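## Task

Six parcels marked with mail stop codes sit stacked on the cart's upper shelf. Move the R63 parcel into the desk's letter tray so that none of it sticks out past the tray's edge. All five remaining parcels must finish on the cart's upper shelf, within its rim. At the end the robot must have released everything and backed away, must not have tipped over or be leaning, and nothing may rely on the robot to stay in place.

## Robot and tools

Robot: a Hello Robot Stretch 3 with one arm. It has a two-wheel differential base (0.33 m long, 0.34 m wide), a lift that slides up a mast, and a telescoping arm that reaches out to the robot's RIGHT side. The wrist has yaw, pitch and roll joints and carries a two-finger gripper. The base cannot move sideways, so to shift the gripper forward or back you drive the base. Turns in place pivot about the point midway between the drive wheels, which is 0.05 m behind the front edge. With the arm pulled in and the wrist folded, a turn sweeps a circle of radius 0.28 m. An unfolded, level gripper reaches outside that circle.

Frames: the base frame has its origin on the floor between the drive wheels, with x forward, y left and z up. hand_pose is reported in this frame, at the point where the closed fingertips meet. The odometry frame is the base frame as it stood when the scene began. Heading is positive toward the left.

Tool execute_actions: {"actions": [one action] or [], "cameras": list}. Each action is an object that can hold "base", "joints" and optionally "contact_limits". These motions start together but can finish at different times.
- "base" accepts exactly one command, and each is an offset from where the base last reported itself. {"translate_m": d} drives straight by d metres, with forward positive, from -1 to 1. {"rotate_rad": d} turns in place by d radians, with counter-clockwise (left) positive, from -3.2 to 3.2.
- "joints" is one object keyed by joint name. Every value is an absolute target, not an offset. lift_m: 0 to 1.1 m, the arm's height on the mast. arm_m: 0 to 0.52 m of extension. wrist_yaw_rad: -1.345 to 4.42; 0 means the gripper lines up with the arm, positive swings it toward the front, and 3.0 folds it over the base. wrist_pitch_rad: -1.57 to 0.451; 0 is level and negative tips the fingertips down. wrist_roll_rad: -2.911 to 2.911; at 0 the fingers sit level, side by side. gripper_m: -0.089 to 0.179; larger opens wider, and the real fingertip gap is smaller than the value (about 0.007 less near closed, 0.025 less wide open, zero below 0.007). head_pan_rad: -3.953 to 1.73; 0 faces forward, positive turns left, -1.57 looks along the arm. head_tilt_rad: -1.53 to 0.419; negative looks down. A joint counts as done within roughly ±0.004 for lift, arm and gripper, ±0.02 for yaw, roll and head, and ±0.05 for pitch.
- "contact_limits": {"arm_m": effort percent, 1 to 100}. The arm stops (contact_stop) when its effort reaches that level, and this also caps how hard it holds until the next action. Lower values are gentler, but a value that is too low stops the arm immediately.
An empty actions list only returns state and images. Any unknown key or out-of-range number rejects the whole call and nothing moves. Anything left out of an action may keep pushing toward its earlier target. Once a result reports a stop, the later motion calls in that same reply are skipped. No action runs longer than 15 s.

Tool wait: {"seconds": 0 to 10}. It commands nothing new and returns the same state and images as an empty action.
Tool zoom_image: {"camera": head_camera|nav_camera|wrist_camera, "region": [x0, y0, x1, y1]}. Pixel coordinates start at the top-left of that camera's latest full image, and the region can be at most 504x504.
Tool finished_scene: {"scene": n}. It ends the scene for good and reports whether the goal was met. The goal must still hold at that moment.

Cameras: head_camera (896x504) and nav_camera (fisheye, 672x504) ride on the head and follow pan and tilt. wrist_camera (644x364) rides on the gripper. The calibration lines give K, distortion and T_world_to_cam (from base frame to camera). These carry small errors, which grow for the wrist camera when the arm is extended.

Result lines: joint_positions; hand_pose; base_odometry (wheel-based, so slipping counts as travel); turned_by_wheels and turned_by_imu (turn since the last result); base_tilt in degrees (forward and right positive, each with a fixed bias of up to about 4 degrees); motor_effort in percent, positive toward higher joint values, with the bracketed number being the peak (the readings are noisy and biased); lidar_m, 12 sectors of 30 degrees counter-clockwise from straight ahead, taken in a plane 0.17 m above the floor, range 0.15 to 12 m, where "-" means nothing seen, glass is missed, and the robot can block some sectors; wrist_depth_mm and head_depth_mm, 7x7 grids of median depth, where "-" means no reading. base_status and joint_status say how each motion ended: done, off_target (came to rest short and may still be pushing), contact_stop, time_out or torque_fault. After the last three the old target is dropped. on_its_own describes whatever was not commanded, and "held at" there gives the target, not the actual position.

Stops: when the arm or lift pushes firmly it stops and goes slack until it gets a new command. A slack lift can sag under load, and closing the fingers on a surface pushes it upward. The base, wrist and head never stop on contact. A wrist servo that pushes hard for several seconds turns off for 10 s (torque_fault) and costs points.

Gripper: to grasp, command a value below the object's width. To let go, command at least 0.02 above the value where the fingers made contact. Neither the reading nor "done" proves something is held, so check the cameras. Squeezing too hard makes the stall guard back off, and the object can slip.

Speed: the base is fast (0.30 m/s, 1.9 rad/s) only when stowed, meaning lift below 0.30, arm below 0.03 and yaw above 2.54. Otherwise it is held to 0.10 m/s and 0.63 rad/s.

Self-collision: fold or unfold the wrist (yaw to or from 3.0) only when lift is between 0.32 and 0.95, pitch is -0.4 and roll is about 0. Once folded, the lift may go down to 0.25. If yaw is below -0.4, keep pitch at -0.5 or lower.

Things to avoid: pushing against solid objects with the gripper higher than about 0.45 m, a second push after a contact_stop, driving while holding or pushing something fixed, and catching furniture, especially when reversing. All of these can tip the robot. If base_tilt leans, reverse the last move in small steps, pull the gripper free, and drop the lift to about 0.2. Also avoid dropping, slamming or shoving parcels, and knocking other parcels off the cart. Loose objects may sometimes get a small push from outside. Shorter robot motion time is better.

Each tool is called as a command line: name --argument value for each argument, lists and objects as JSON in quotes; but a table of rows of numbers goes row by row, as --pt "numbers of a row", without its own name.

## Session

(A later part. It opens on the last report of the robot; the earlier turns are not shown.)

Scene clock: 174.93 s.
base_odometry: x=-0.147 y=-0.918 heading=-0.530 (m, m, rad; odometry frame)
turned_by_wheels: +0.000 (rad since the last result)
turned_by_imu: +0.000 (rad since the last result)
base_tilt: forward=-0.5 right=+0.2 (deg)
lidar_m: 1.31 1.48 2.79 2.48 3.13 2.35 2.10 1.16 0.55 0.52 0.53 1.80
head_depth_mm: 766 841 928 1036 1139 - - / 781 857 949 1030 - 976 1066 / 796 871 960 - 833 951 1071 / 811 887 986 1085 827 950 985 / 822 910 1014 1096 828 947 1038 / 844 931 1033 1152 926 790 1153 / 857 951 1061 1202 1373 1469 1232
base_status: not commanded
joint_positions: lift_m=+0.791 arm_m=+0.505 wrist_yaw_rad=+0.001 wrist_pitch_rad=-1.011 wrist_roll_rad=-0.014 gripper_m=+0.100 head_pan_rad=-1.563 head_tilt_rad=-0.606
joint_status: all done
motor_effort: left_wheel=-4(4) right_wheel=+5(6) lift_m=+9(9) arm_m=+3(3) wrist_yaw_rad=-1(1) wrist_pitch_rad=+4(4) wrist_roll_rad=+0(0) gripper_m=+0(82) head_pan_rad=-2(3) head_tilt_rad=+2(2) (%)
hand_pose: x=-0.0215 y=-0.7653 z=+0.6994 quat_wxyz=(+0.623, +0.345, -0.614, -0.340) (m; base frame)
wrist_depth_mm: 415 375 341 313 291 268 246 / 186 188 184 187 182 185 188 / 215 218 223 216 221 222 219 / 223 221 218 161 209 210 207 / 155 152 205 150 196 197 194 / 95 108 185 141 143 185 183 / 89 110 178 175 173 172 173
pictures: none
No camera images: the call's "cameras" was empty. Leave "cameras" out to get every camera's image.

execute_actions --actions '[{"joints": {"lift_m": 0.89, "arm_m": 0.448, "gripper_m": 0.105}}]' --cameras '[]'

execute_actions --actions '[{"base": {"translate_m": 0.096}}]' --cameras '["head_camera", "wrist_camera"]'

Scene clock: 233.20 s.
base_odometry: x=-0.147 y=-0.918 heading=-0.530 (m, m, rad; odometry frame)
turned_by_wheels: +0.000 (rad since the last result)
turned_by_imu: +0.000 (rad since the last result)
base_tilt: forward=-0.4 right=+0.2 (deg)
lidar_m: 1.31 1.48 2.79 2.48 3.14 2.35 2.11 1.16 0.55 0.52 0.53 1.80
head_depth_mm: 767 837 925 1005 - 1324 1221 / 785 857 929 - 843 975 1033 / 795 872 931 1072 832 952 1066 / 811 890 967 1004 842 946 987 / 826 912 1010 1104 829 953 1043 / 842 928 1034 1149 926 790 1159 / 861 950 1058 1204 1378 1466 1230
base_status: not commanded
joint_positions: lift_m=+0.889 arm_m=+0.448 wrist_yaw_rad=+0.001 wrist_pitch_rad=-1.010 wrist_roll_rad=-0.014 gripper_m=+0.105 head_pan_rad=-1.563 head_tilt_rad=-0.606
joint_status: all done
motor_effort: left_wheel=-4(4) right_wheel=+5(6) lift_m=+36(38) arm_m=-4(4) wrist_yaw_rad=-1(1) wrist_pitch_rad=+3(4) wrist_roll_rad=+0(0) gripper_m=+1(29) head_pan_rad=-3(3) head_tilt_rad=+2(2) (%)
hand_pose: x=-0.0215 y=-0.7092 z=+0.7983 quat_wxyz=(+0.624, +0.345, -0.614, -0.340) (m; base frame)
wrist_depth_mm: 506 457 416 381 352 327 299 / 598 576 516 441 404 361 337 / 923 307 321 314 330 326 299 / - 326 328 270 316 314 282 / 984 205 265 257 299 294 260 / 266 193 279 283 280 182 239 / 251 219 227 222 260 172 203
pictures: none
No camera images: the call's "cameras" was empty. Leave "cameras" out to get every camera's image.

Scene clock: 235.10 s.
base_odometry: x=-0.064 y=-0.967 heading=-0.530 (m, m, rad; odometry frame)
turned_by_wheels: +0.000 (rad since the last result)
turned_by_imu: +0.000 (rad since the last result)
base_tilt: forward=-0.4 right=+0.1 (deg)
lidar_m: 1.22 1.37 2.33 2.47 3.11 2.44 2.15 1.18 0.55 0.51 1.12 1.84
head_depth_mm: 785 856 949 1021 - 978 1036 / 801 875 948 - 843 950 1062 / 814 893 951 1100 843 946 999 / 830 912 988 999 833 952 1040 / 842 926 1035 1134 965 971 1086 / 863 944 1050 1198 1375 1477 1241 / 876 972 1081 1224 1414 1483 1235
base_status: done
joint_positions: lift_m=+0.889 arm_m=+0.448 wrist_yaw_rad=+0.001 wrist_pitch_rad=-1.010 wrist_roll_rad=-0.014 gripper_m=+0.105 head_pan_rad=-1.563 head_tilt_rad=-0.606
joint_status: not commanded
motor_effort: left_wheel=-4(4) right_wheel=+4(12) lift_m=+35(36) arm_m=-5(4) wrist_yaw_rad=-1(0) wrist_pitch_rad=+3(3) wrist_roll_rad=+0(0) gripper_m=+0(0) head_pan_rad=-3(3) head_tilt_rad=+2(3) (%)
hand_pose: x=-0.0215 y=-0.7092 z=+0.7983 quat_wxyz=(+0.624, +0.345, -0.614, -0.340) (m; base frame)
wrist_depth_mm: 532 486 442 407 371 348 325 / 704 609 546 490 429 393 354 / - 852 298 318 310 328 322 / - - 321 319 272 310 309 / - - 297 197 291 288 290 / 927 924 280 185 280 276 231 / 893 850 268 179 258 215 219
pictures: head_camera (sideways: a quarter turn clockwise sets it upright), wrist_camera
camera_calibration (this result's frames):
head_camera: T_world_to_cam=[[0.00427195, 0.518821, -0.854872, 1.12964], [0.999862, -0.0159338, -0.00467368, 0.00551245], [-0.0160461, -0.854734, -0.518818, 0.628803], [0, 0, 0, 1]] pos_world=[-0.000247582, -0.0485312, 1.29195]
wrist_camera: T_world_to_cam=[[-0.998791, -0.0271076, -0.0410182, -0.00210391], [-0.00793558, 0.91222, -0.409625, 1.01088], [0.0485216, -0.408804, -0.911331, 0.60478], [0, 0, 0, 1]] pos_world=[-0.0234244, -0.674961, 0.965149]
Images, in order (width x height): head_camera 896x504, wrist_camera 644x364.

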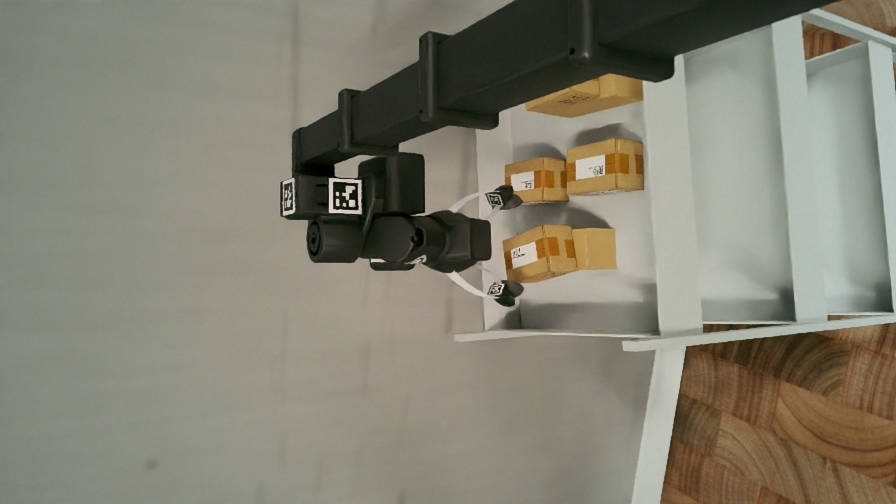

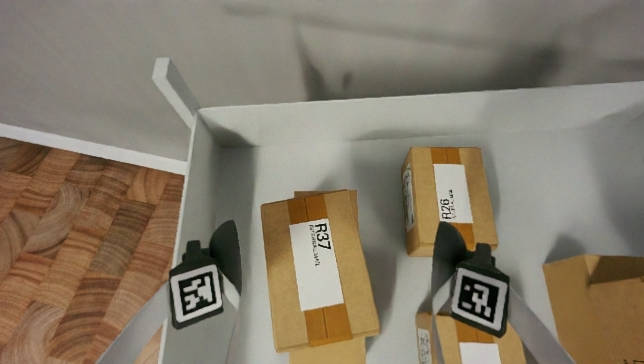

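execute_actions --actions '[{"base": {"translate_m": 0.014}}]' --cameras '["wrist_camera"]'

Scene clock: 278.00 s.
base_odometry: x=-0.052 y=-0.974 heading=-0.530 (m, m, rad; odometry frame)
turned_by_wheels: +0.000 (rad since the last result)
turned_by_imu: +0.000 (rad since the last result)
base_tilt: forward=-0.4 right=+0.1 (deg)
lidar_m: 1.20 1.36 2.30 2.48 3.11 2.46 2.16 1.19 0.55 0.51 1.12 1.84
head_depth_mm: 785 860 953 1025 - 973 1063 / 801 872 950 - 847 954 1065 / 818 899 957 1094 871 951 995 / 832 912 989 999 828 952 1039 / 848 932 1033 1148 994 1003 1183 / 863 951 1062 1205 1373 1486 1232 / 879 973 1085 1229 1424 1480 1229
base_status: done
joint_positions: lift_m=+0.889 arm_m=+0.448 wrist_yaw_rad=+0.001 wrist_pitch_rad=-1.010 wrist_roll_rad=-0.014 gripper_m=+0.105 head_pan_rad=-1.563 head_tilt_rad=-0.606
joint_status: not commanded
motor_effort: left_wheel=-3(5) right_wheel=+5(10) lift_m=+36(36) arm_m=-4(4) wrist_yaw_rad=-2(1) wrist_pitch_rad=+3(3) wrist_roll_rad=+0(0) gripper_m=+0(0) head_pan_rad=-3(3) head_tilt_rad=+3(2) (%)
hand_pose: x=-0.0215 y=-0.7092 z=+0.7983 quat_wxyz=(+0.624, +0.345, -0.614, -0.340) (m; base frame)
wrist_depth_mm: 545 488 446 407 376 351 329 / 715 620 527 495 432 399 359 / - 849 313 316 319 325 325 / - - 318 323 311 304 310 / - - 304 199 289 275 292 / 936 924 284 186 274 276 238 / 870 862 265 180 246 215 236
pictures: wrist_camera
camera_calibration (this result's frames):
wrist_camera: T_world_to_cam=[[-0.998791, -0.0271069, -0.0410184, -0.00210333], [-0.00793487, 0.91222, -0.409625, 1.01088], [0.0485214, -0.408804, -0.911332, 0.604781], [0, 0, 0, 1]] pos_world=[-0.0234244, -0.674961, 0.965149]
Images, in order (width x height): wrist_camera 644x364.

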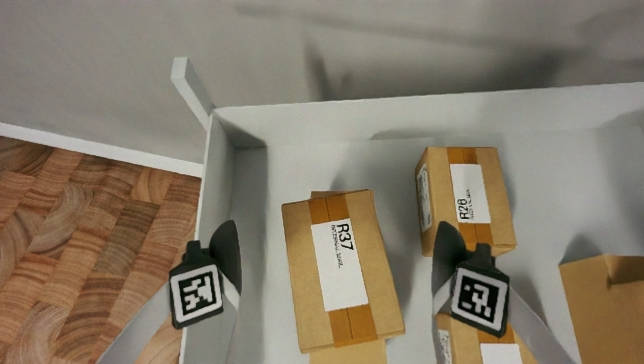

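execute_actions --actions '[{"joints": {"lift_m": 0.835}}]' --cameras '["head_camera", "wrist_camera"]'

Scene clock: 299.90 s.
base_odometry: x=-0.052 y=-0.974 heading=-0.530 (m, m, rad; odometry frame)
turned_by_wheels: +0.000 (rad since the last result)
turned_by_imu: +0.000 (rad since the last result)
base_tilt: forward=-0.5 right=+0.1 (deg)
lidar_m: 1.20 1.36 2.30 2.47 3.13 2.46 2.16 1.19 0.55 0.51 1.12 1.84
head_depth_mm: 785 859 948 1044 911 - 1065 / 801 875 965 1047 821 948 1060 / 814 893 969 1005 856 950 989 / 827 915 1012 1110 824 951 1043 / 843 931 1036 1142 996 998 1196 / 863 951 1071 1201 1378 1488 1234 / 873 973 1086 1236 1416 1478 1239
base_status: not commanded
joint_positions: lift_m=+0.836 arm_m=+0.448 wrist_yaw_rad=+0.001 wrist_pitch_rad=-1.010 wrist_roll_rad=-0.014 gripper_m=+0.105 head_pan_rad=-1.563 head_tilt_rad=-0.606
joint_status: all done
motor_effort: left_wheel=-3(3) right_wheel=+5(5) lift_m=+10(33) arm_m=-4(4) wrist_yaw_rad=-2(1) wrist_pitch_rad=+3(3) wrist_roll_rad=+1(0) gripper_m=+1(0) head_pan_rad=-3(3) head_tilt_rad=+2(3) (%)
hand_pose: x=-0.0215 y=-0.7092 z=+0.7446 quat_wxyz=(+0.624, +0.345, -0.614, -0.340) (m; base frame)
wrist_depth_mm: 544 461 445 409 380 344 316 / 711 606 253 250 254 258 262 / - 833 281 285 280 221 273 / - - 261 154 241 205 255 / 946 916 247 143 179 202 237 / 887 857 234 134 135 227 222 / 836 198 220 128 129 170 207
pictures: head_camera (sideways: a quarter turn clockwise sets it upright), wrist_camera
camera_calibration (this result's frames):
head_camera: T_world_to_cam=[[0.00427189, 0.518821, -0.854872, 1.12964], [0.999862, -0.0159336, -0.00467369, 0.00551245], [-0.016046, -0.854734, -0.518818, 0.628804], [0, 0, 0, 1]] pos_world=[-0.000247576, -0.0485312, 1.29195]
wrist_camera: T_world_to_cam=[[-0.998791, -0.0271071, -0.0410183, -0.00430456], [-0.00793512, 0.912219, -0.409625, 0.988893], [0.0485215, -0.408804, -0.911331, 0.555878], [0, 0, 0, 1]] pos_world=[-0.0234244, -0.674958, 0.911488]
Images, in order (width x height): head_camera 896x504, wrist_camera 644x364.

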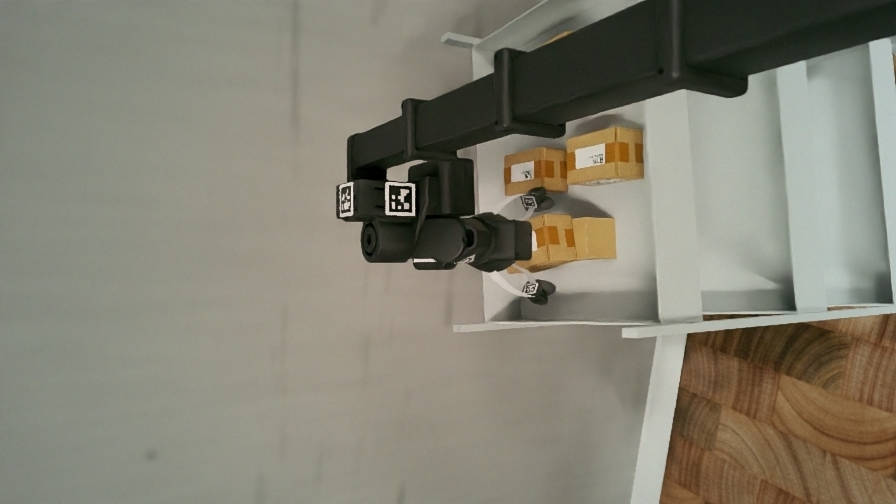

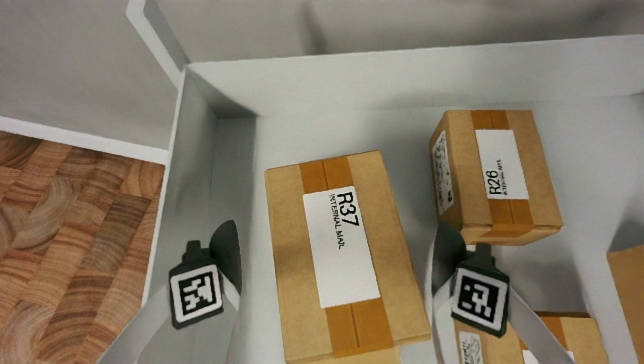

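execute_actions --actions '[{"joints": {"gripper_m": 0.045}}]' --cameras '[]'

execute_actions --actions '[{"joints": {"lift_m": 0.87, "arm_m": 0.32}}]' --cameras '["head_camera", "wrist_camera"]'

Scene clock: 306.60 s.
base_odometry: x=-0.052 y=-0.974 heading=-0.530 (m, m, rad; odometry frame)
turned_by_wheels: +0.000 (rad since the last result)
turned_by_imu: +0.000 (rad since the last result)
base_tilt: forward=-0.5 right=+0.1 (deg)
lidar_m: 1.20 1.36 2.30 2.47 3.11 2.45 2.16 1.19 0.54 0.51 1.12 1.84
head_depth_mm: 788 860 945 1039 911 - 1058 / 802 877 973 1048 825 950 1061 / 815 891 973 1005 873 951 995 / 830 914 1002 1115 821 951 1040 / 847 926 1034 1137 994 1001 1187 / 862 952 1062 1193 1388 1480 1233 / 881 972 1088 1232 1416 1479 1232
base_status: not commanded
joint_positions: lift_m=+0.836 arm_m=+0.448 wrist_yaw_rad=+0.001 wrist_pitch_rad=-1.010 wrist_roll_rad=-0.014 gripper_m=+0.045 head_pan_rad=-1.563 head_tilt_rad=-0.606
joint_status: all done
motor_effort: left_wheel=-3(3) right_wheel=+5(5) lift_m=+9(9) arm_m=-5(4) wrist_yaw_rad=-1(1) wrist_pitch_rad=+3(3) wrist_roll_rad=+0(1) gripper_m=-9(83) head_pan_rad=-3(3) head_tilt_rad=+2(3) (%)
hand_pose: x=-0.0215 y=-0.7092 z=+0.7446 quat_wxyz=(+0.624, +0.345, -0.614, -0.340) (m; base frame)
wrist_depth_mm: 542 461 443 410 378 343 318 / 703 607 254 250 253 257 263 / - 827 281 283 279 221 273 / - - 261 153 253 204 254 / 933 913 247 143 213 204 238 / 866 839 221 134 133 227 222 / 836 816 219 127 188 171 175
pictures: none
No camera images: the call's "cameras" was empty. Leave "cameras" out to get every camera's image.

Scene clock: 308.80 s.
base_odometry: x=-0.052 y=-0.974 heading=-0.530 (m, m, rad; odometry frame)
turned_by_wheels: +0.000 (rad since the last result)
turned_by_imu: +0.000 (rad since the last result)
base_tilt: forward=-0.4 right=+0.2 (deg)
lidar_m: 1.20 1.36 2.31 2.47 3.13 2.46 2.15 1.19 0.55 0.51 1.12 1.85
head_depth_mm: 792 858 952 1041 - - 1070 / 797 875 966 - 857 951 1062 / 816 898 981 - 829 947 999 / 831 912 1014 1107 702 951 1043 / 848 930 1038 1145 995 1000 1178 / 865 953 1059 1187 1381 1478 1243 / 877 970 1089 1233 1429 1468 1237
base_status: not commanded
joint_positions: lift_m=+0.869 arm_m=+0.320 wrist_yaw_rad=+0.001 wrist_pitch_rad=-1.011 wrist_roll_rad=-0.014 gripper_m=+0.045 head_pan_rad=-1.563 head_tilt_rad=-0.606
joint_status: all done
motor_effort: left_wheel=-3(3) right_wheel=+5(5) lift_m=+36(36) arm_m=-4(4) wrist_yaw_rad=-1(1) wrist_pitch_rad=+3(4) wrist_roll_rad=+0(0) gripper_m=-9(9) head_pan_rad=-3(3) head_tilt_rad=+2(2) (%)
hand_pose: x=-0.0215 y=-0.5810 z=+0.7781 quat_wxyz=(+0.623, +0.345, -0.614, -0.340) (m; base frame)
wrist_depth_mm: 738 669 366 355 340 354 352 / 956 853 353 293 323 331 336 / - - 328 269 311 314 233 / - - 294 153 282 244 236 / 959 976 255 143 231 228 235 / 914 917 207 133 133 258 255 / 867 853 241 127 183 242 244
pictures: head_camera (sideways: a quarter turn clockwise sets it upright), wrist_camera
camera_calibration (this result's frames):
head_camera: T_world_to_cam=[[0.00427212, 0.5188, -0.854885, 1.12965], [0.999862, -0.0159339, -0.0046731, 0.00551169], [-0.016046, -0.854747, -0.518797, 0.628776], [0, 0, 0, 1]] pos_world=[-0.00024758, -0.0485314, 1.29196]
wrist_camera: T_world_to_cam=[[-0.998791, -0.0270691, -0.0410441, 0.000587945], [-0.00793756, 0.912622, -0.408728, 0.885186], [0.0485217, -0.407908, -0.911733, 0.639668], [0, 0, 0, 1]] pos_world=[-0.0234243, -0.546899, 0.945031]
Images, in order (width x height): head_camera 896x504, wrist_camera 644x364.

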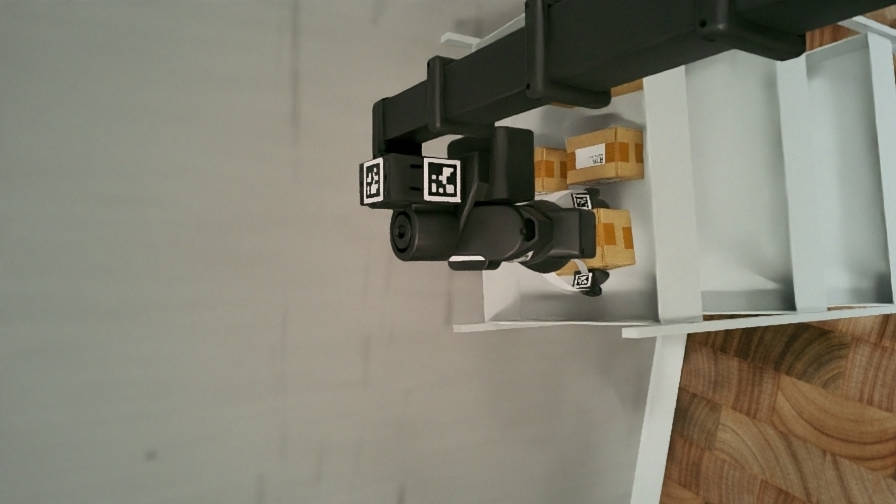

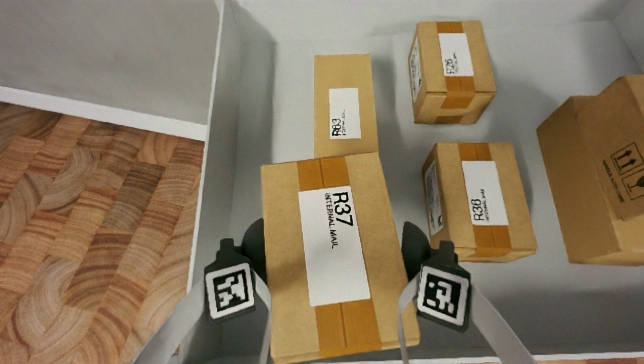

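zoom_image --camera "wrist_camera" --region '[290, 40, 400, 170]'

Region (290, 40, 400, 170) of wrist_camera's 644x364 image, scaled by 3.877; it fills the left 426 columns of this view, and the rest is white.

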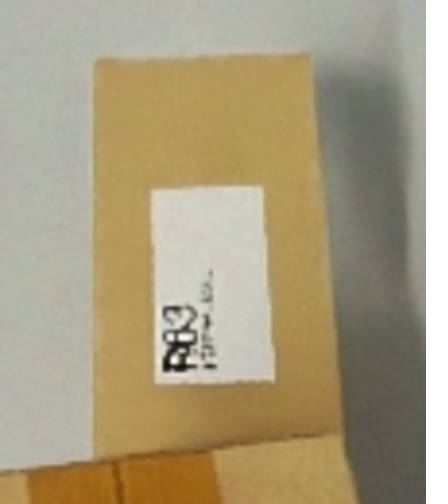

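execute_actions --actions '[{"joints": {"lift_m": 0.79}}]' --cameras '["wrist_camera"]'

Scene clock: 321.30 s.
base_odometry: x=-0.052 y=-0.974 heading=-0.530 (m, m, rad; odometry frame)
turned_by_wheels: +0.000 (rad since the last result)
turned_by_imu: +0.000 (rad since the last result)
base_tilt: forward=-0.5 right=+0.3 (deg)
lidar_m: 1.21 1.36 2.30 2.47 3.13 2.46 2.16 1.19 0.55 0.51 1.12 1.85
head_depth_mm: 788 860 954 1043 855 - - / 799 878 973 1058 - 963 1072 / 817 892 989 1087 - 953 991 / 828 920 1015 1113 - 948 1046 / 844 934 1039 1144 990 998 1183 / 860 951 1060 1190 1376 1473 1239 / 880 968 1087 1228 1417 1474 1239
base_status: not commanded
joint_positions: lift_m=+0.791 arm_m=+0.320 wrist_yaw_rad=+0.001 wrist_pitch_rad=-1.011 wrist_roll_rad=-0.014 gripper_m=+0.045 head_pan_rad=-1.563 head_tilt_rad=-0.606
joint_status: all done
motor_effort: left_wheel=-3(4) right_wheel=+5(4) lift_m=+9(33) arm_m=-4(4) wrist_yaw_rad=-1(1) wrist_pitch_rad=+3(4) wrist_roll_rad=+0(1) gripper_m=-9(9) head_pan_rad=-2(3) head_tilt_rad=+2(2) (%)
hand_pose: x=-0.0215 y=-0.5809 z=+0.6994 quat_wxyz=(+0.623, +0.345, -0.614, -0.340) (m; base frame)
wrist_depth_mm: 740 652 272 204 242 211 260 / 962 797 250 188 241 183 217 / - 197 233 185 223 171 172 / 949 178 216 153 210 161 157 / 887 173 204 142 199 179 189 / 849 154 190 133 133 186 183 / 788 137 178 127 172 174 173
pictures: wrist_camera
camera_calibration (this result's frames):
wrist_camera: T_world_to_cam=[[-0.998791, -0.0270614, -0.0410488, -0.0026321], [-0.00793726, 0.912695, -0.408565, 0.852918], [0.0485214, -0.407745, -0.911806, 0.568105], [0, 0, 0, 1]] pos_world=[-0.0234243, -0.546883, 0.866365]
Images, in order (width x height): wrist_camera 644x364.

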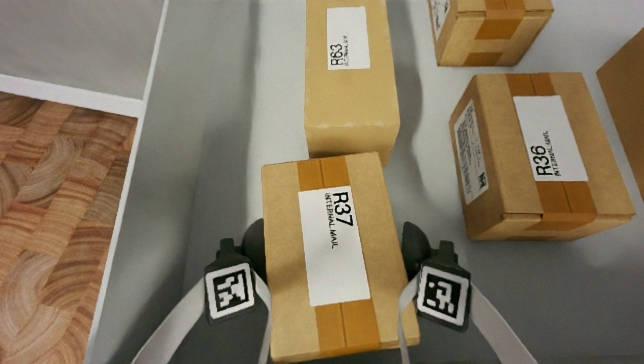

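zoom_image --camera "wrist_camera" --region '[280, 0, 420, 100]'

execute_actions --actions '[{"joints": {"gripper_m": 0.1}}]' --cameras '[]'

execute_actions --actions '[{"joints": {"lift_m": 0.87}}]' --cameras '["wrist_camera"]'

Region (280, 0, 420, 100) of wrist_camera's 644x364 image, scaled by 3.600; it fills the top 360 rows of this view, and the rest is white.

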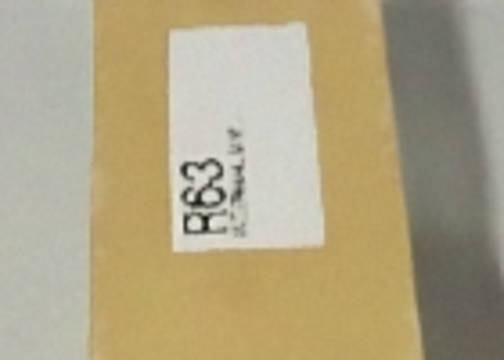

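Scene clock: 329.83 s.
base_odometry: x=-0.052 y=-0.974 heading=-0.530 (m, m, rad; odometry frame)
turned_by_wheels: +0.000 (rad since the last result)
turned_by_imu: +0.000 (rad since the last result)
base_tilt: forward=-0.4 right=+0.0 (deg)
lidar_m: 1.20 1.36 2.31 2.48 3.13 2.46 2.16 1.19 0.55 0.51 1.12 1.84
head_depth_mm: 790 860 951 1037 854 - - / 799 877 968 1053 - 965 1065 / 818 893 996 1086 - 952 994 / 831 915 1017 1111 - 950 1045 / 847 935 1039 1142 998 1002 1185 / 864 956 1064 1204 1380 1477 1232 / 875 972 1090 1232 1423 1473 1240
base_status: not commanded
joint_positions: lift_m=+0.791 arm_m=+0.320 wrist_yaw_rad=+0.001 wrist_pitch_rad=-1.011 wrist_roll_rad=-0.014 gripper_m=+0.100 head_pan_rad=-1.563 head_tilt_rad=-0.606
joint_status: all done
motor_effort: left_wheel=-3(3) right_wheel=+5(5) lift_m=+9(9) arm_m=-4(4) wrist_yaw_rad=-1(1) wrist_pitch_rad=+4(4) wrist_roll_rad=+0(0) gripper_m=+0(80) head_pan_rad=-3(3) head_tilt_rad=+2(2) (%)
hand_pose: x=-0.0215 y=-0.5809 z=+0.6994 quat_wxyz=(+0.623, +0.345, -0.614, -0.340) (m; base frame)
wrist_depth_mm: 751 643 273 205 242 211 260 / 956 795 250 188 242 183 218 / - 197 234 186 223 171 172 / 967 178 216 162 211 162 157 / 899 173 205 151 197 178 190 / 837 148 187 141 143 185 184 / 788 138 180 134 173 173 173
pictures: none
No camera images: the call's "cameras" was empty. Leave "cameras" out to get every camera's image.

Scene clock: 331.40 s.
base_odometry: x=-0.052 y=-0.974 heading=-0.530 (m, m, rad; odometry frame)
turned_by_wheels: +0.000 (rad since the last result)
turned_by_imu: +0.000 (rad since the last result)
base_tilt: forward=-0.4 right=+0.3 (deg)
lidar_m: 1.20 1.35 2.31 2.48 3.10 2.45 2.16 1.19 0.55 0.51 1.12 1.84
head_depth_mm: 790 861 953 1040 - - 1071 / 798 874 965 - 856 952 1065 / 816 890 986 - 828 951 997 / 829 914 1013 1103 824 949 1039 / 848 930 1038 1145 998 997 1190 / 863 952 1061 1201 1372 1476 1246 / 883 974 1084 1234 1421 1474 1249
base_status: not commanded
joint_positions: lift_m=+0.869 arm_m=+0.320 wrist_yaw_rad=+0.001 wrist_pitch_rad=-1.010 wrist_roll_rad=-0.014 gripper_m=+0.100 head_pan_rad=-1.563 head_tilt_rad=-0.606
joint_status: all done
motor_effort: left_wheel=-4(3) right_wheel=+5(4) lift_m=+36(38) arm_m=-4(4) wrist_yaw_rad=-2(1) wrist_pitch_rad=+3(4) wrist_roll_rad=+0(0) gripper_m=+0(0) head_pan_rad=-3(2) head_tilt_rad=+3(2) (%)
hand_pose: x=-0.0215 y=-0.5811 z=+0.7782 quat_wxyz=(+0.623, +0.345, -0.614, -0.340) (m; base frame)
wrist_depth_mm: 748 669 363 356 344 355 353 / 973 850 355 294 325 332 336 / - - 326 270 313 312 234 / - - 296 283 282 244 236 / 980 961 284 232 278 229 234 / 900 914 265 218 259 259 256 / 854 838 241 207 245 231 242
pictures: wrist_camera
camera_calibration (this result's frames):
wrist_camera: T_world_to_cam=[[-0.998791, -0.0270853, -0.041032, 0.000569619], [-0.00793479, 0.912432, -0.409152, 0.88553], [0.0485209, -0.408332, -0.911543, 0.639311], [0, 0, 0, 1]] pos_world=[-0.0234245, -0.546919, 0.945099]
Images, in order (width x height): wrist_camera 644x364.

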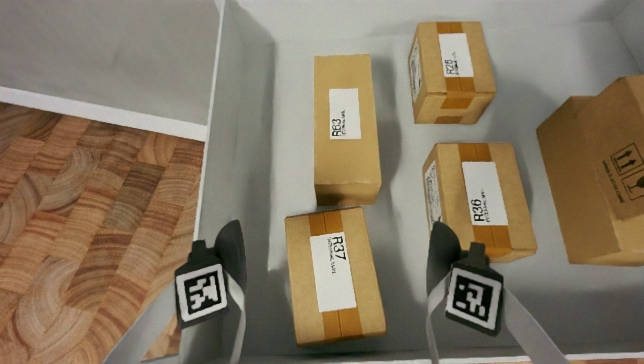

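execute_actions --actions '[{"joints": {"arm_m": 0.455}}]' --cameras '["wrist_camera"]'

Scene clock: 349.80 s.
base_odometry: x=-0.052 y=-0.974 heading=-0.530 (m, m, rad; odometry frame)
turned_by_wheels: +0.000 (rad since the last result)
turned_by_imu: +0.000 (rad since the last result)
base_tilt: forward=-0.5 right=+0.1 (deg)
lidar_m: 1.21 1.36 2.31 2.47 3.11 2.45 2.16 1.19 0.55 0.51 1.12 1.84
head_depth_mm: 785 863 946 1037 - - 1072 / 803 877 962 - 860 948 1062 / 819 900 962 1098 866 945 995 / 833 914 993 1090 854 951 1040 / 843 931 1042 1150 981 1000 1177 / 862 955 1058 1201 1379 1466 1233 / 883 972 1089 1233 1412 1485 1237
base_status: not commanded
joint_positions: lift_m=+0.869 arm_m=+0.455 wrist_yaw_rad=+0.001 wrist_pitch_rad=-1.010 wrist_roll_rad=-0.014 gripper_m=+0.100 head_pan_rad=-1.563 head_tilt_rad=-0.606
joint_status: all done
motor_effort: left_wheel=-4(3) right_wheel=+5(5) lift_m=+36(36) arm_m=+3(3) wrist_yaw_rad=-1(1) wrist_pitch_rad=+3(3) wrist_roll_rad=+1(0) gripper_m=+1(1) head_pan_rad=-3(3) head_tilt_rad=+3(3) (%)
hand_pose: x=-0.0215 y=-0.7155 z=+0.7782 quat_wxyz=(+0.624, +0.345, -0.614, -0.340) (m; base frame)
wrist_depth_mm: 534 479 436 400 372 345 324 / 699 612 508 469 414 381 278 / - 840 288 306 310 303 305 / - - 296 302 291 244 290 / 967 935 279 231 273 231 271 / 921 909 264 216 258 260 239 / 857 842 247 204 239 198 231
pictures: wrist_camera
camera_calibration (this result's frames):
wrist_camera: T_world_to_cam=[[-0.998791, -0.0270956, -0.0410248, -0.00308234], [-0.00793365, 0.912318, -0.409405, 1.00829], [0.0485207, -0.408584, -0.91143, 0.584191], [0, 0, 0, 1]] pos_world=[-0.0234246, -0.681274, 0.945122]
Images, in order (width x height): wrist_camera 644x364.

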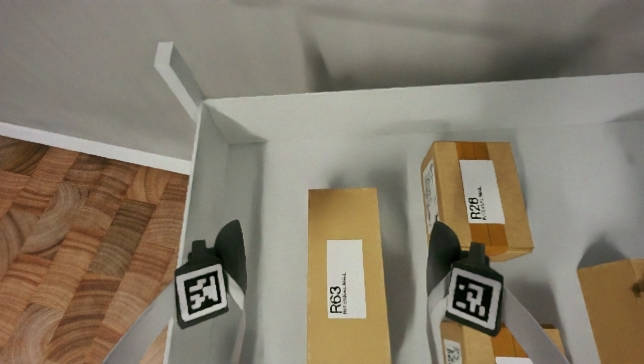

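execute_actions --actions '[{"joints": {"lift_m": 0.79}}]' --cameras '["head_camera", "wrist_camera"]'

Scene clock: 353.73 s.
base_odometry: x=-0.052 y=-0.974 heading=-0.530 (m, m, rad; odometry frame)
turned_by_wheels: +0.000 (rad since the last result)
turned_by_imu: +0.000 (rad since the last result)
base_tilt: forward=-0.4 right=+0.2 (deg)
lidar_m: 1.20 1.36 2.30 2.46 3.12 2.46 2.16 1.19 0.55 0.51 1.12 1.84
head_depth_mm: 783 858 949 1036 873 744 - / 799 881 971 1046 - 951 1064 / 816 898 988 - 856 948 995 / 832 913 1010 1095 824 944 1039 / 847 932 1035 1141 1000 996 1181 / 862 949 1063 1198 1381 1488 1238 / 874 965 1085 1229 1418 1484 1243
base_status: not commanded
joint_positions: lift_m=+0.791 arm_m=+0.455 wrist_yaw_rad=+0.001 wrist_pitch_rad=-1.010 wrist_roll_rad=-0.014 gripper_m=+0.100 head_pan_rad=-1.563 head_tilt_rad=-0.606
joint_status: all done
motor_effort: left_wheel=-3(3) right_wheel=+4(5) lift_m=+8(32) arm_m=+3(3) wrist_yaw_rad=-1(1) wrist_pitch_rad=+3(3) wrist_roll_rad=+0(0) gripper_m=+0(0) head_pan_rad=-3(3) head_tilt_rad=+2(2) (%)
hand_pose: x=-0.0215 y=-0.7155 z=+0.6996 quat_wxyz=(+0.624, +0.345, -0.614, -0.340) (m; base frame)
wrist_depth_mm: 532 201 202 199 201 205 208 / 693 217 236 240 239 183 235 / 967 196 236 232 227 171 172 / 946 179 218 160 209 159 157 / 890 164 206 149 151 180 190 / 858 152 189 140 140 185 183 / 785 151 180 132 133 163 129
pictures: head_camera (sideways: a quarter turn clockwise sets it upright), wrist_camera
camera_calibration (this result's frames):
head_camera: T_world_to_cam=[[0.00427202, 0.518797, -0.854887, 1.12965], [0.999862, -0.0159336, -0.00467301, 0.00551157], [-0.0160458, -0.854749, -0.518793, 0.628771], [0, 0, 0, 1]] pos_world=[-0.000247568, -0.0485315, 1.29196]
wrist_camera: T_world_to_cam=[[-0.998791, -0.0270965, -0.0410244, -0.00630988], [-0.00793417, 0.912315, -0.409413, 0.976096], [0.0485208, -0.408592, -0.911426, 0.512497], [0, 0, 0, 1]] pos_world=[-0.0234245, -0.681275, 0.866471]
Images, in order (width x height): head_camera 896x504, wrist_camera 644x364.

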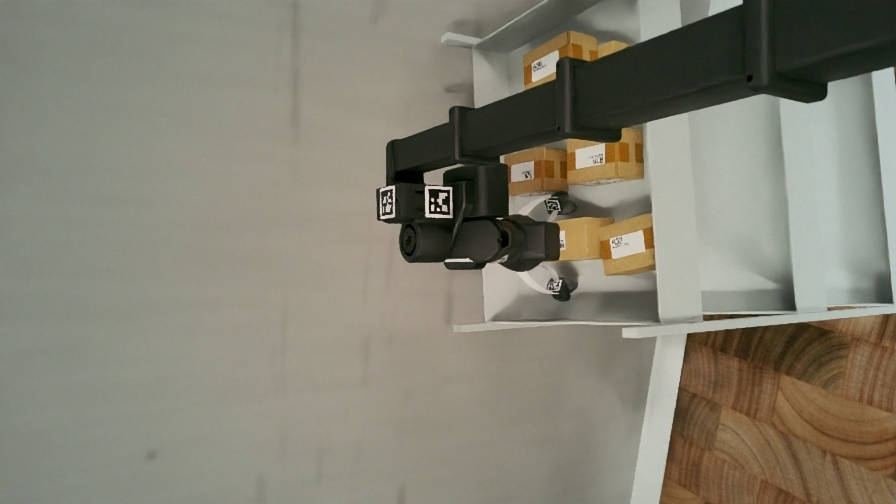

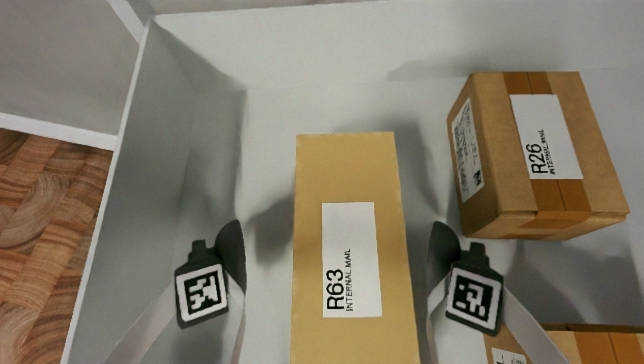

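execute_actions --actions '[{"joints": {"gripper_m": 0.035}}]' --cameras '[]'

execute_actions --actions '[{"joints": {"lift_m": 0.93}}]' --cameras '["head_camera", "wrist_camera"]'

Scene clock: 359.50 s.
base_odometry: x=-0.052 y=-0.974 heading=-0.530 (m, m, rad; odometry frame)
turned_by_wheels: +0.000 (rad since the last result)
turned_by_imu: +0.000 (rad since the last result)
base_tilt: forward=-0.5 right=+0.2 (deg)
lidar_m: 1.21 1.36 2.31 2.48 3.10 2.45 2.16 1.19 0.55 0.51 1.12 1.85
head_depth_mm: 789 859 947 1041 871 746 - / 801 879 967 1046 - 951 1061 / 814 892 996 - 867 953 997 / 829 918 1012 1094 822 956 1039 / 846 935 1039 1145 990 998 1182 / 863 952 1054 1194 1373 1490 1236 / 881 969 1088 1229 1423 1476 1235
base_status: not commanded
joint_positions: lift_m=+0.791 arm_m=+0.455 wrist_yaw_rad=+0.001 wrist_pitch_rad=-1.010 wrist_roll_rad=-0.014 gripper_m=+0.035 head_pan_rad=-1.563 head_tilt_rad=-0.606
joint_status: all done
motor_effort: left_wheel=-4(3) right_wheel=+5(5) lift_m=+9(9) arm_m=+3(3) wrist_yaw_rad=-1(1) wrist_pitch_rad=+3(3) wrist_roll_rad=+0(0) gripper_m=-9(84) head_pan_rad=-2(3) head_tilt_rad=+2(2) (%)
hand_pose: x=-0.0215 y=-0.7155 z=+0.6995 quat_wxyz=(+0.624, +0.345, -0.614, -0.340) (m; base frame)
wrist_depth_mm: 534 201 202 198 201 203 208 / 692 217 236 241 239 182 233 / 958 196 235 231 227 170 172 / 957 179 217 158 211 159 157 / 899 164 205 147 197 182 190 / 834 162 193 138 139 185 183 / 783 150 179 130 172 151 129
pictures: none
No camera images: the call's "cameras" was empty. Leave "cameras" out to get every camera's image.

Scene clock: 361.60 s.
base_odometry: x=-0.052 y=-0.974 heading=-0.530 (m, m, rad; odometry frame)
turned_by_wheels: +0.000 (rad since the last result)
turned_by_imu: +0.000 (rad since the last result)
base_tilt: forward=-0.4 right=+0.2 (deg)
lidar_m: 1.20 1.36 2.30 2.47 3.11 2.45 2.16 1.19 0.54 0.51 1.12 1.85
head_depth_mm: 789 860 942 - - 975 1025 / 802 878 - 1041 833 948 1062 / 812 891 - 1073 871 949 991 / 829 912 1005 788 866 942 1044 / 846 933 1037 1141 986 1002 1185 / 863 948 1056 1197 1383 1488 1235 / 879 972 1085 1231 1424 1479 1239
base_status: not commanded
joint_positions: lift_m=+0.929 arm_m=+0.455 wrist_yaw_rad=+0.001 wrist_pitch_rad=-1.011 wrist_roll_rad=-0.014 gripper_m=+0.035 head_pan_rad=-1.563 head_tilt_rad=-0.606
joint_status: all done
motor_effort: left_wheel=-4(4) right_wheel=+5(5) lift_m=+37(36) arm_m=+3(3) wrist_yaw_rad=-1(1) wrist_pitch_rad=+4(4) wrist_roll_rad=+0(1) gripper_m=-9(9) head_pan_rad=-3(2) head_tilt_rad=+2(2) (%)
hand_pose: x=-0.0215 y=-0.7152 z=+0.8380 quat_wxyz=(+0.623, +0.345, -0.614, -0.340) (m; base frame)
wrist_depth_mm: 534 481 437 403 372 345 325 / 700 610 544 489 444 407 378 / - 831 623 547 352 358 344 / - - 371 158 321 352 349 / - - 353 147 282 325 329 / 965 959 974 138 139 312 264 / 901 912 300 130 251 293 234
pictures: head_camera (sideways: a quarter turn clockwise sets it upright), wrist_camera
camera_calibration (this result's frames):
head_camera: T_world_to_cam=[[0.00427202, 0.518797, -0.854887, 1.12965], [0.999862, -0.0159336, -0.00467301, 0.00551157], [-0.0160458, -0.854749, -0.518793, 0.628771], [0, 0, 0, 1]] pos_world=[-0.000247568, -0.0485315, 1.29196]
wrist_camera: T_world_to_cam=[[-0.998791, -0.0270407, -0.0410613, -0.000550141], [-0.00793611, 0.912887, -0.408136, 1.03183], [0.0485206, -0.407316, -0.911997, 0.640216], [0, 0, 0, 1]] pos_world=[-0.0234245, -0.681188, 1.00498]
Images, in order (width x height): head_camera 896x504, wrist_camera 644x364.

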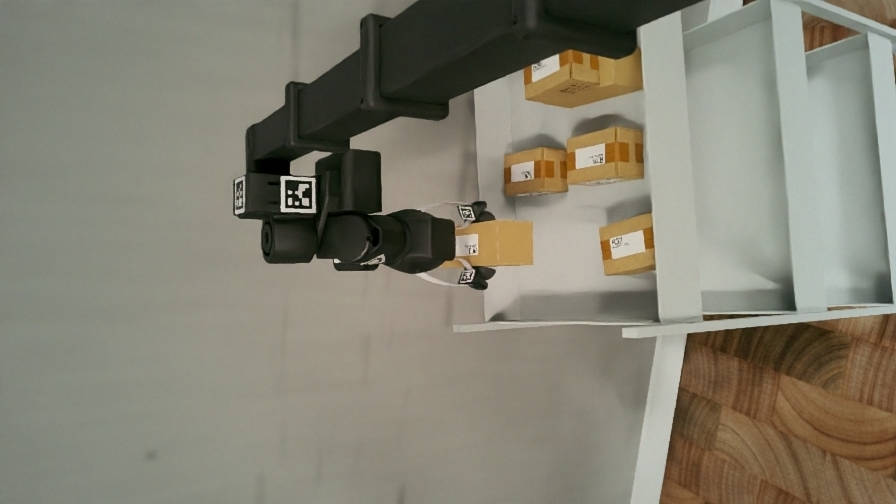

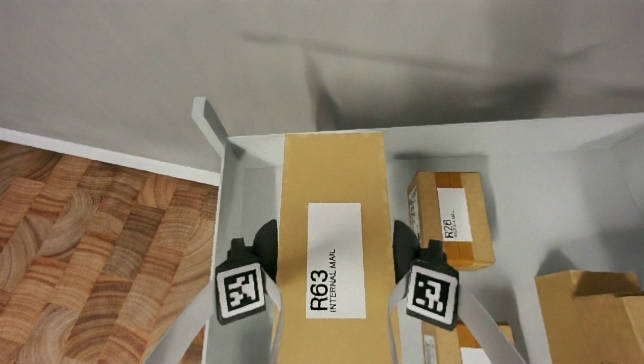

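execute_actions --actions '[{"joints": {"arm_m": 0.0, "lift_m": 1.0, "head_pan_rad": -3.3, "head_tilt_rad": -0.3}}]' --cameras '["head_camera", "nav_camera"]'

Scene clock: 377.63 s.
base_odometry: x=-0.052 y=-0.974 heading=-0.530 (m, m, rad; odometry frame)
turned_by_wheels: +0.000 (rad since the last result)
turned_by_imu: +0.000 (rad since the last result)
base_tilt: forward=-0.5 right=+0.2 (deg)
lidar_m: 1.20 1.36 2.30 2.47 3.12 2.45 2.15 1.19 0.55 0.51 1.13 1.84
head_depth_mm: 2520 2646 2754 2571 - - - / 2519 2615 2793 2849 - - - / 2540 2628 2766 2819 - - - / 2554 2677 2799 2948 - - - / 2551 2717 2767 2907 3072 - - / 2554 2698 2799 2993 2864 2012 1601 / 2578 2641 2691 2708 2581 2021 1595
base_status: not commanded
joint_positions: lift_m=+0.999 arm_m=+0.002 wrist_yaw_rad=+0.001 wrist_pitch_rad=-1.012 wrist_roll_rad=-0.014 gripper_m=+0.035 head_pan_rad=-3.293 head_tilt_rad=-0.310
joint_status: all done
joint sent to its limit — the command would take arm_m past its lower limit, so that joint was sent only as far as its limit.
motor_effort: left_wheel=-4(4) right_wheel=+5(4) lift_m=+36(37) arm_m=-4(5) wrist_yaw_rad=-1(1) wrist_pitch_rad=+4(4) wrist_roll_rad=+0(1) gripper_m=-8(8) head_pan_rad=-3(31) head_tilt_rad=+4(22) (%)
hand_pose: x=-0.0215 y=-0.2620 z=+0.9080 quat_wxyz=(+0.623, +0.345, -0.614, -0.340) (m; base frame)
wrist_depth_mm: - - - 557 531 474 714 / - - - 458 461 470 479 / - - - 479 765 - - / - - - 158 732 - - / - - - 147 - - - / - - - 138 139 - 963 / 976 988 949 130 910 933 903
pictures: head_camera (sideways: a quarter turn clockwise sets it upright), nav_camera (sideways: a quarter turn counterclockwise sets it upright)
camera_calibration (this result's frames):
head_camera: T_world_to_cam=[[0.242927, -0.0453517, -0.968984, 1.27709], [-0.174305, -0.984689, 0.00238795, 0.00348187], [-0.954256, 0.168319, -0.247112, 0.280945], [0, 0, 0, 1]] pos_world=[-0.0415404, 0.0140587, 1.3069]
nav_camera: T_world_to_cam=[[-0.293398, 0.0483668, 0.954766, -1.19813], [0.125657, 0.992005, -0.0116391, 0.0604722], [-0.947696, 0.116558, -0.29713, 0.350335], [0, 0, 0, 1]] pos_world=[-0.0271176, -0.0428732, 1.24874]
Images, in order (width x height): head_camera 896x504, nav_camera 672x504.

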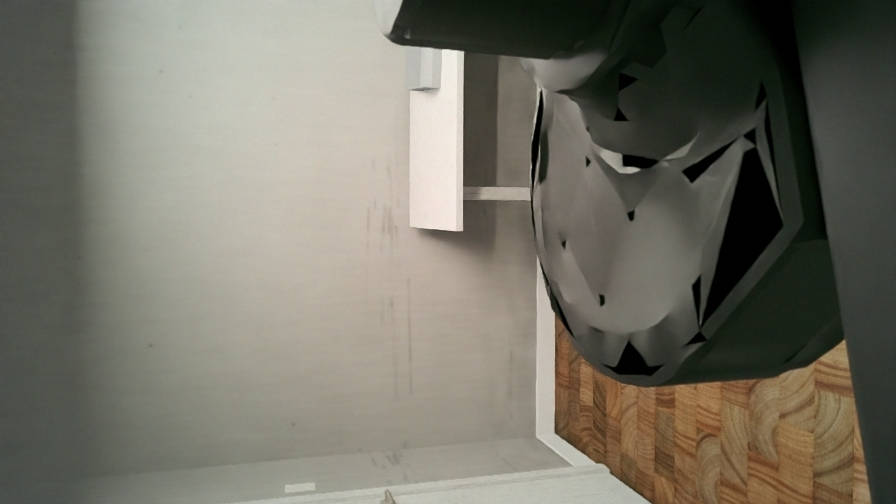

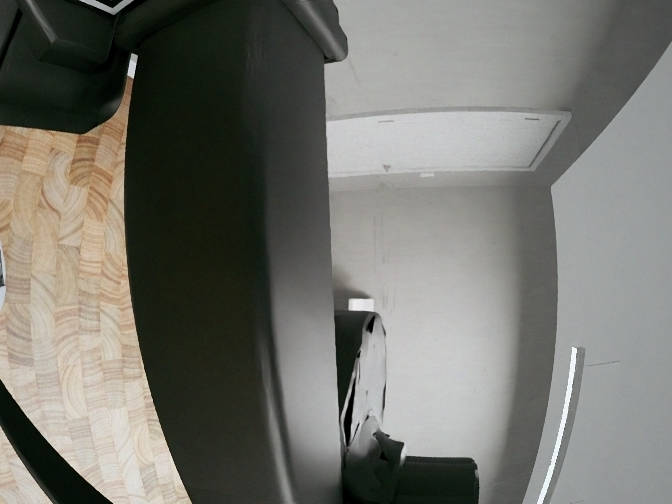

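execute_actions --actions '[{"base": {"rotate_rad": -0.532}, "joints": {"head_pan_rad": -3.1, "head_tilt_rad": -0.3}}]' --cameras '["head_camera"]'

Scene clock: 420.80 s.
base_odometry: x=-0.052 y=-0.974 heading=-1.062 (m, m, rad; odometry frame)
turned_by_wheels: -0.532 (rad since the last result)
turned_by_imu: -0.526 (rad since the last result)
base_tilt: forward=-0.5 right=+0.2 (deg)
lidar_m: 1.83 1.20 1.35 2.29 2.73 3.10 2.45 2.18 1.19 0.55 0.51 1.12
head_depth_mm: 2972 3144 3319 3459 - - - / 2863 3011 3139 3289 - - - / 2756 2882 3014 3184 3245 - - / 2656 2795 2920 3043 2966 1993 1607 / 2611 2734 2815 2911 2843 1994 1632 / 2496 2639 2723 2787 2716 2014 1634 / 2445 2538 2661 2739 2832 2016 1631
base_status: done
joint_positions: lift_m=+0.999 arm_m=+0.002 wrist_yaw_rad=+0.001 wrist_pitch_rad=-1.012 wrist_roll_rad=-0.014 gripper_m=+0.035 head_pan_rad=-3.107 head_tilt_rad=-0.310
joint_status: all done
motor_effort: left_wheel=+4(8) right_wheel=-5(9) lift_m=+37(36) arm_m=-4(4) wrist_yaw_rad=-1(1) wrist_pitch_rad=+4(4) wrist_roll_rad=+0(0) gripper_m=-9(9) head_pan_rad=+2(15) head_tilt_rad=+4(5) (%)
hand_pose: x=-0.0215 y=-0.2620 z=+0.9080 quat_wxyz=(+0.623, +0.345, -0.614, -0.340) (m; base frame)
wrist_depth_mm: 570 561 502 528 - - - / 542 527 479 816 - - - / 497 442 771 754 - - - / - 734 740 158 - - - / - - 959 147 - - - / - - - 138 139 - 971 / 968 976 953 130 923 928 919
pictures: head_camera (sideways: a quarter turn clockwise sets it upright)
camera_calibration (this result's frames):
head_camera: T_world_to_cam=[[0.246906, 0.00031761, -0.969039, 1.27714], [0.0106793, -0.99994, 0.0023933, 0.0023465], [-0.96898, -0.0109396, -0.246895, 0.280752], [0, 0, 0, 1]] pos_world=[-0.0433169, 0.00501203, 1.30691]
Images, in order (width x height): head_camera 896x504.

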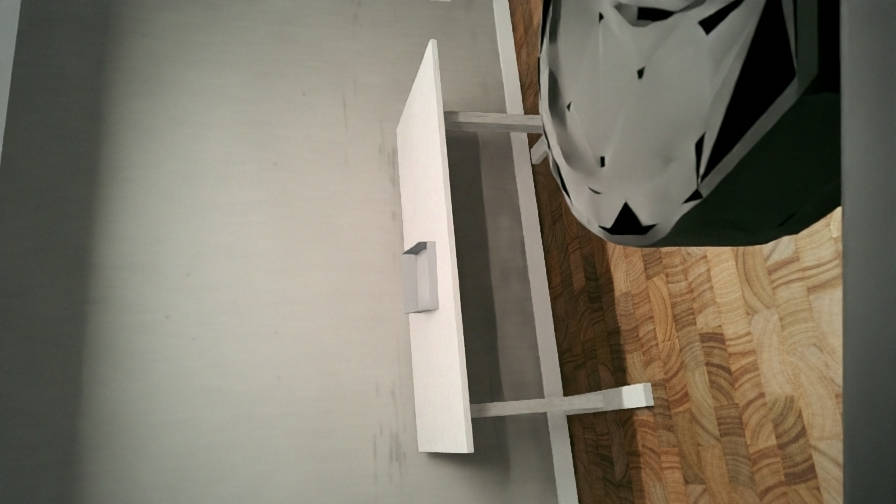

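execute_actions --actions '[]'

Scene clock: 442.30 s.
base_odometry: x=-0.052 y=-0.974 heading=-1.062 (m, m, rad; odometry frame)
turned_by_wheels: +0.000 (rad since the last result)
turned_by_imu: +0.000 (rad since the last result)
base_tilt: forward=-0.3 right=+0.2 (deg)
lidar_m: 1.83 1.20 1.35 2.29 2.73 3.13 2.46 2.18 1.19 0.55 0.51 1.12
head_depth_mm: 2984 3161 3347 3536 - - - / 2834 2972 3162 3250 - - - / 2742 2908 3031 3207 3184 - - / 2642 2781 2884 2988 2890 2011 1608 / 2569 2693 2804 2898 2859 1997 1644 / 2500 2611 2730 2788 2718 2019 1634 / 2438 2552 2683 2763 2806 2035 1649
base_status: done
joint_positions: lift_m=+0.999 arm_m=+0.002 wrist_yaw_rad=+0.001 wrist_pitch_rad=-1.012 wrist_roll_rad=-0.014 gripper_m=+0.035 head_pan_rad=-3.107 head_tilt_rad=-0.310
joint_status: all done
motor_effort: left_wheel=+4(8) right_wheel=-5(9) lift_m=+36(36) arm_m=-4(4) wrist_yaw_rad=-1(1) wrist_pitch_rad=+4(4) wrist_roll_rad=+0(0) gripper_m=-9(9) head_pan_rad=+2(15) head_tilt_rad=+4(5) (%)
hand_pose: x=-0.0215 y=-0.2620 z=+0.9080 quat_wxyz=(+0.623, +0.345, -0.614, -0.340) (m; base frame)
wrist_depth_mm: 558 565 503 527 - - - / 538 526 480 820 - - - / 500 444 774 747 - - - / - 731 747 158 - - - / - - 974 147 - - - / - - - 138 139 - 973 / - 978 948 130 901 924 930
pictures: head_camera (sideways: a quarter turn clockwise sets it upright), nav_camera (sideways: a quarter turn counterclockwise sets it upright), wrist_camera
camera_calibration (this result's frames):
head_camera: T_world_to_cam=[[0.246906, 0.000317542, -0.969039, 1.27714], [0.0106791, -0.99994, 0.0023933, 0.00234649], [-0.968981, -0.0109394, -0.246895, 0.280751], [0, 0, 0, 1]] pos_world=[-0.0433169, 0.00501204, 1.30691]
nav_camera: T_world_to_cam=[[-0.297069, -0.00668215, 0.954833, -1.1982], [-0.0598437, 0.99814, -0.0116334, 0.0615963], [-0.952979, -0.0605967, -0.296916, 0.350089], [0, 0, 0, 1]] pos_world=[-0.0186338, -0.0482741, 1.24874]
wrist_camera: T_world_to_cam=[[-0.998791, -0.0270198, -0.0410743, 0.0145922], [-0.00793398, 0.913074, -0.407716, 0.646382], [0.0485203, -0.406897, -0.912184, 0.888856], [0, 0, 0, 1]] pos_world=[-0.0234246, -0.228127, 1.07494]
Images, in order (width x height): head_camera 896x504, nav_camera 672x504, wrist_camera 644x364.

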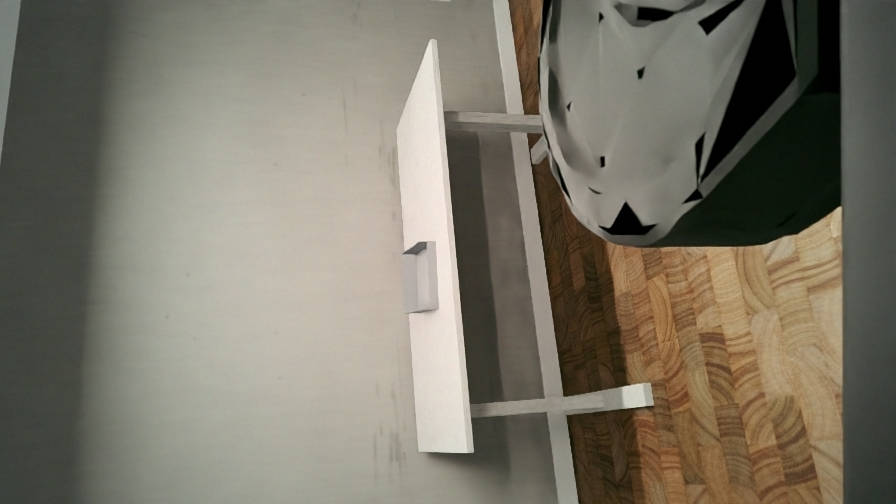

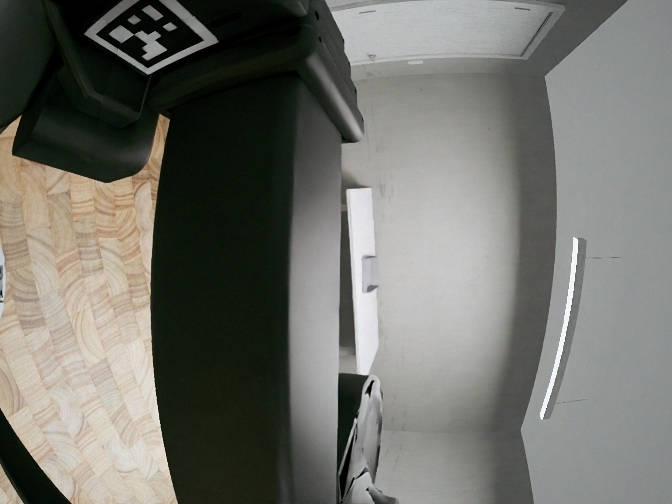

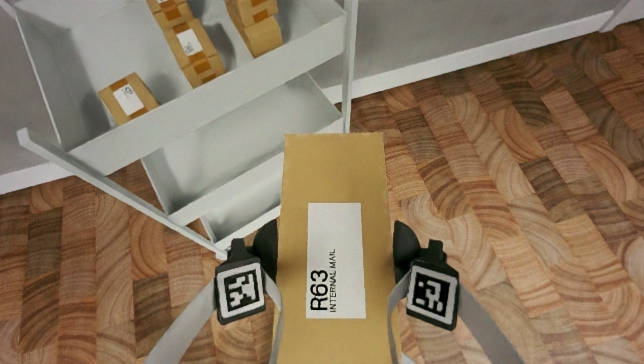

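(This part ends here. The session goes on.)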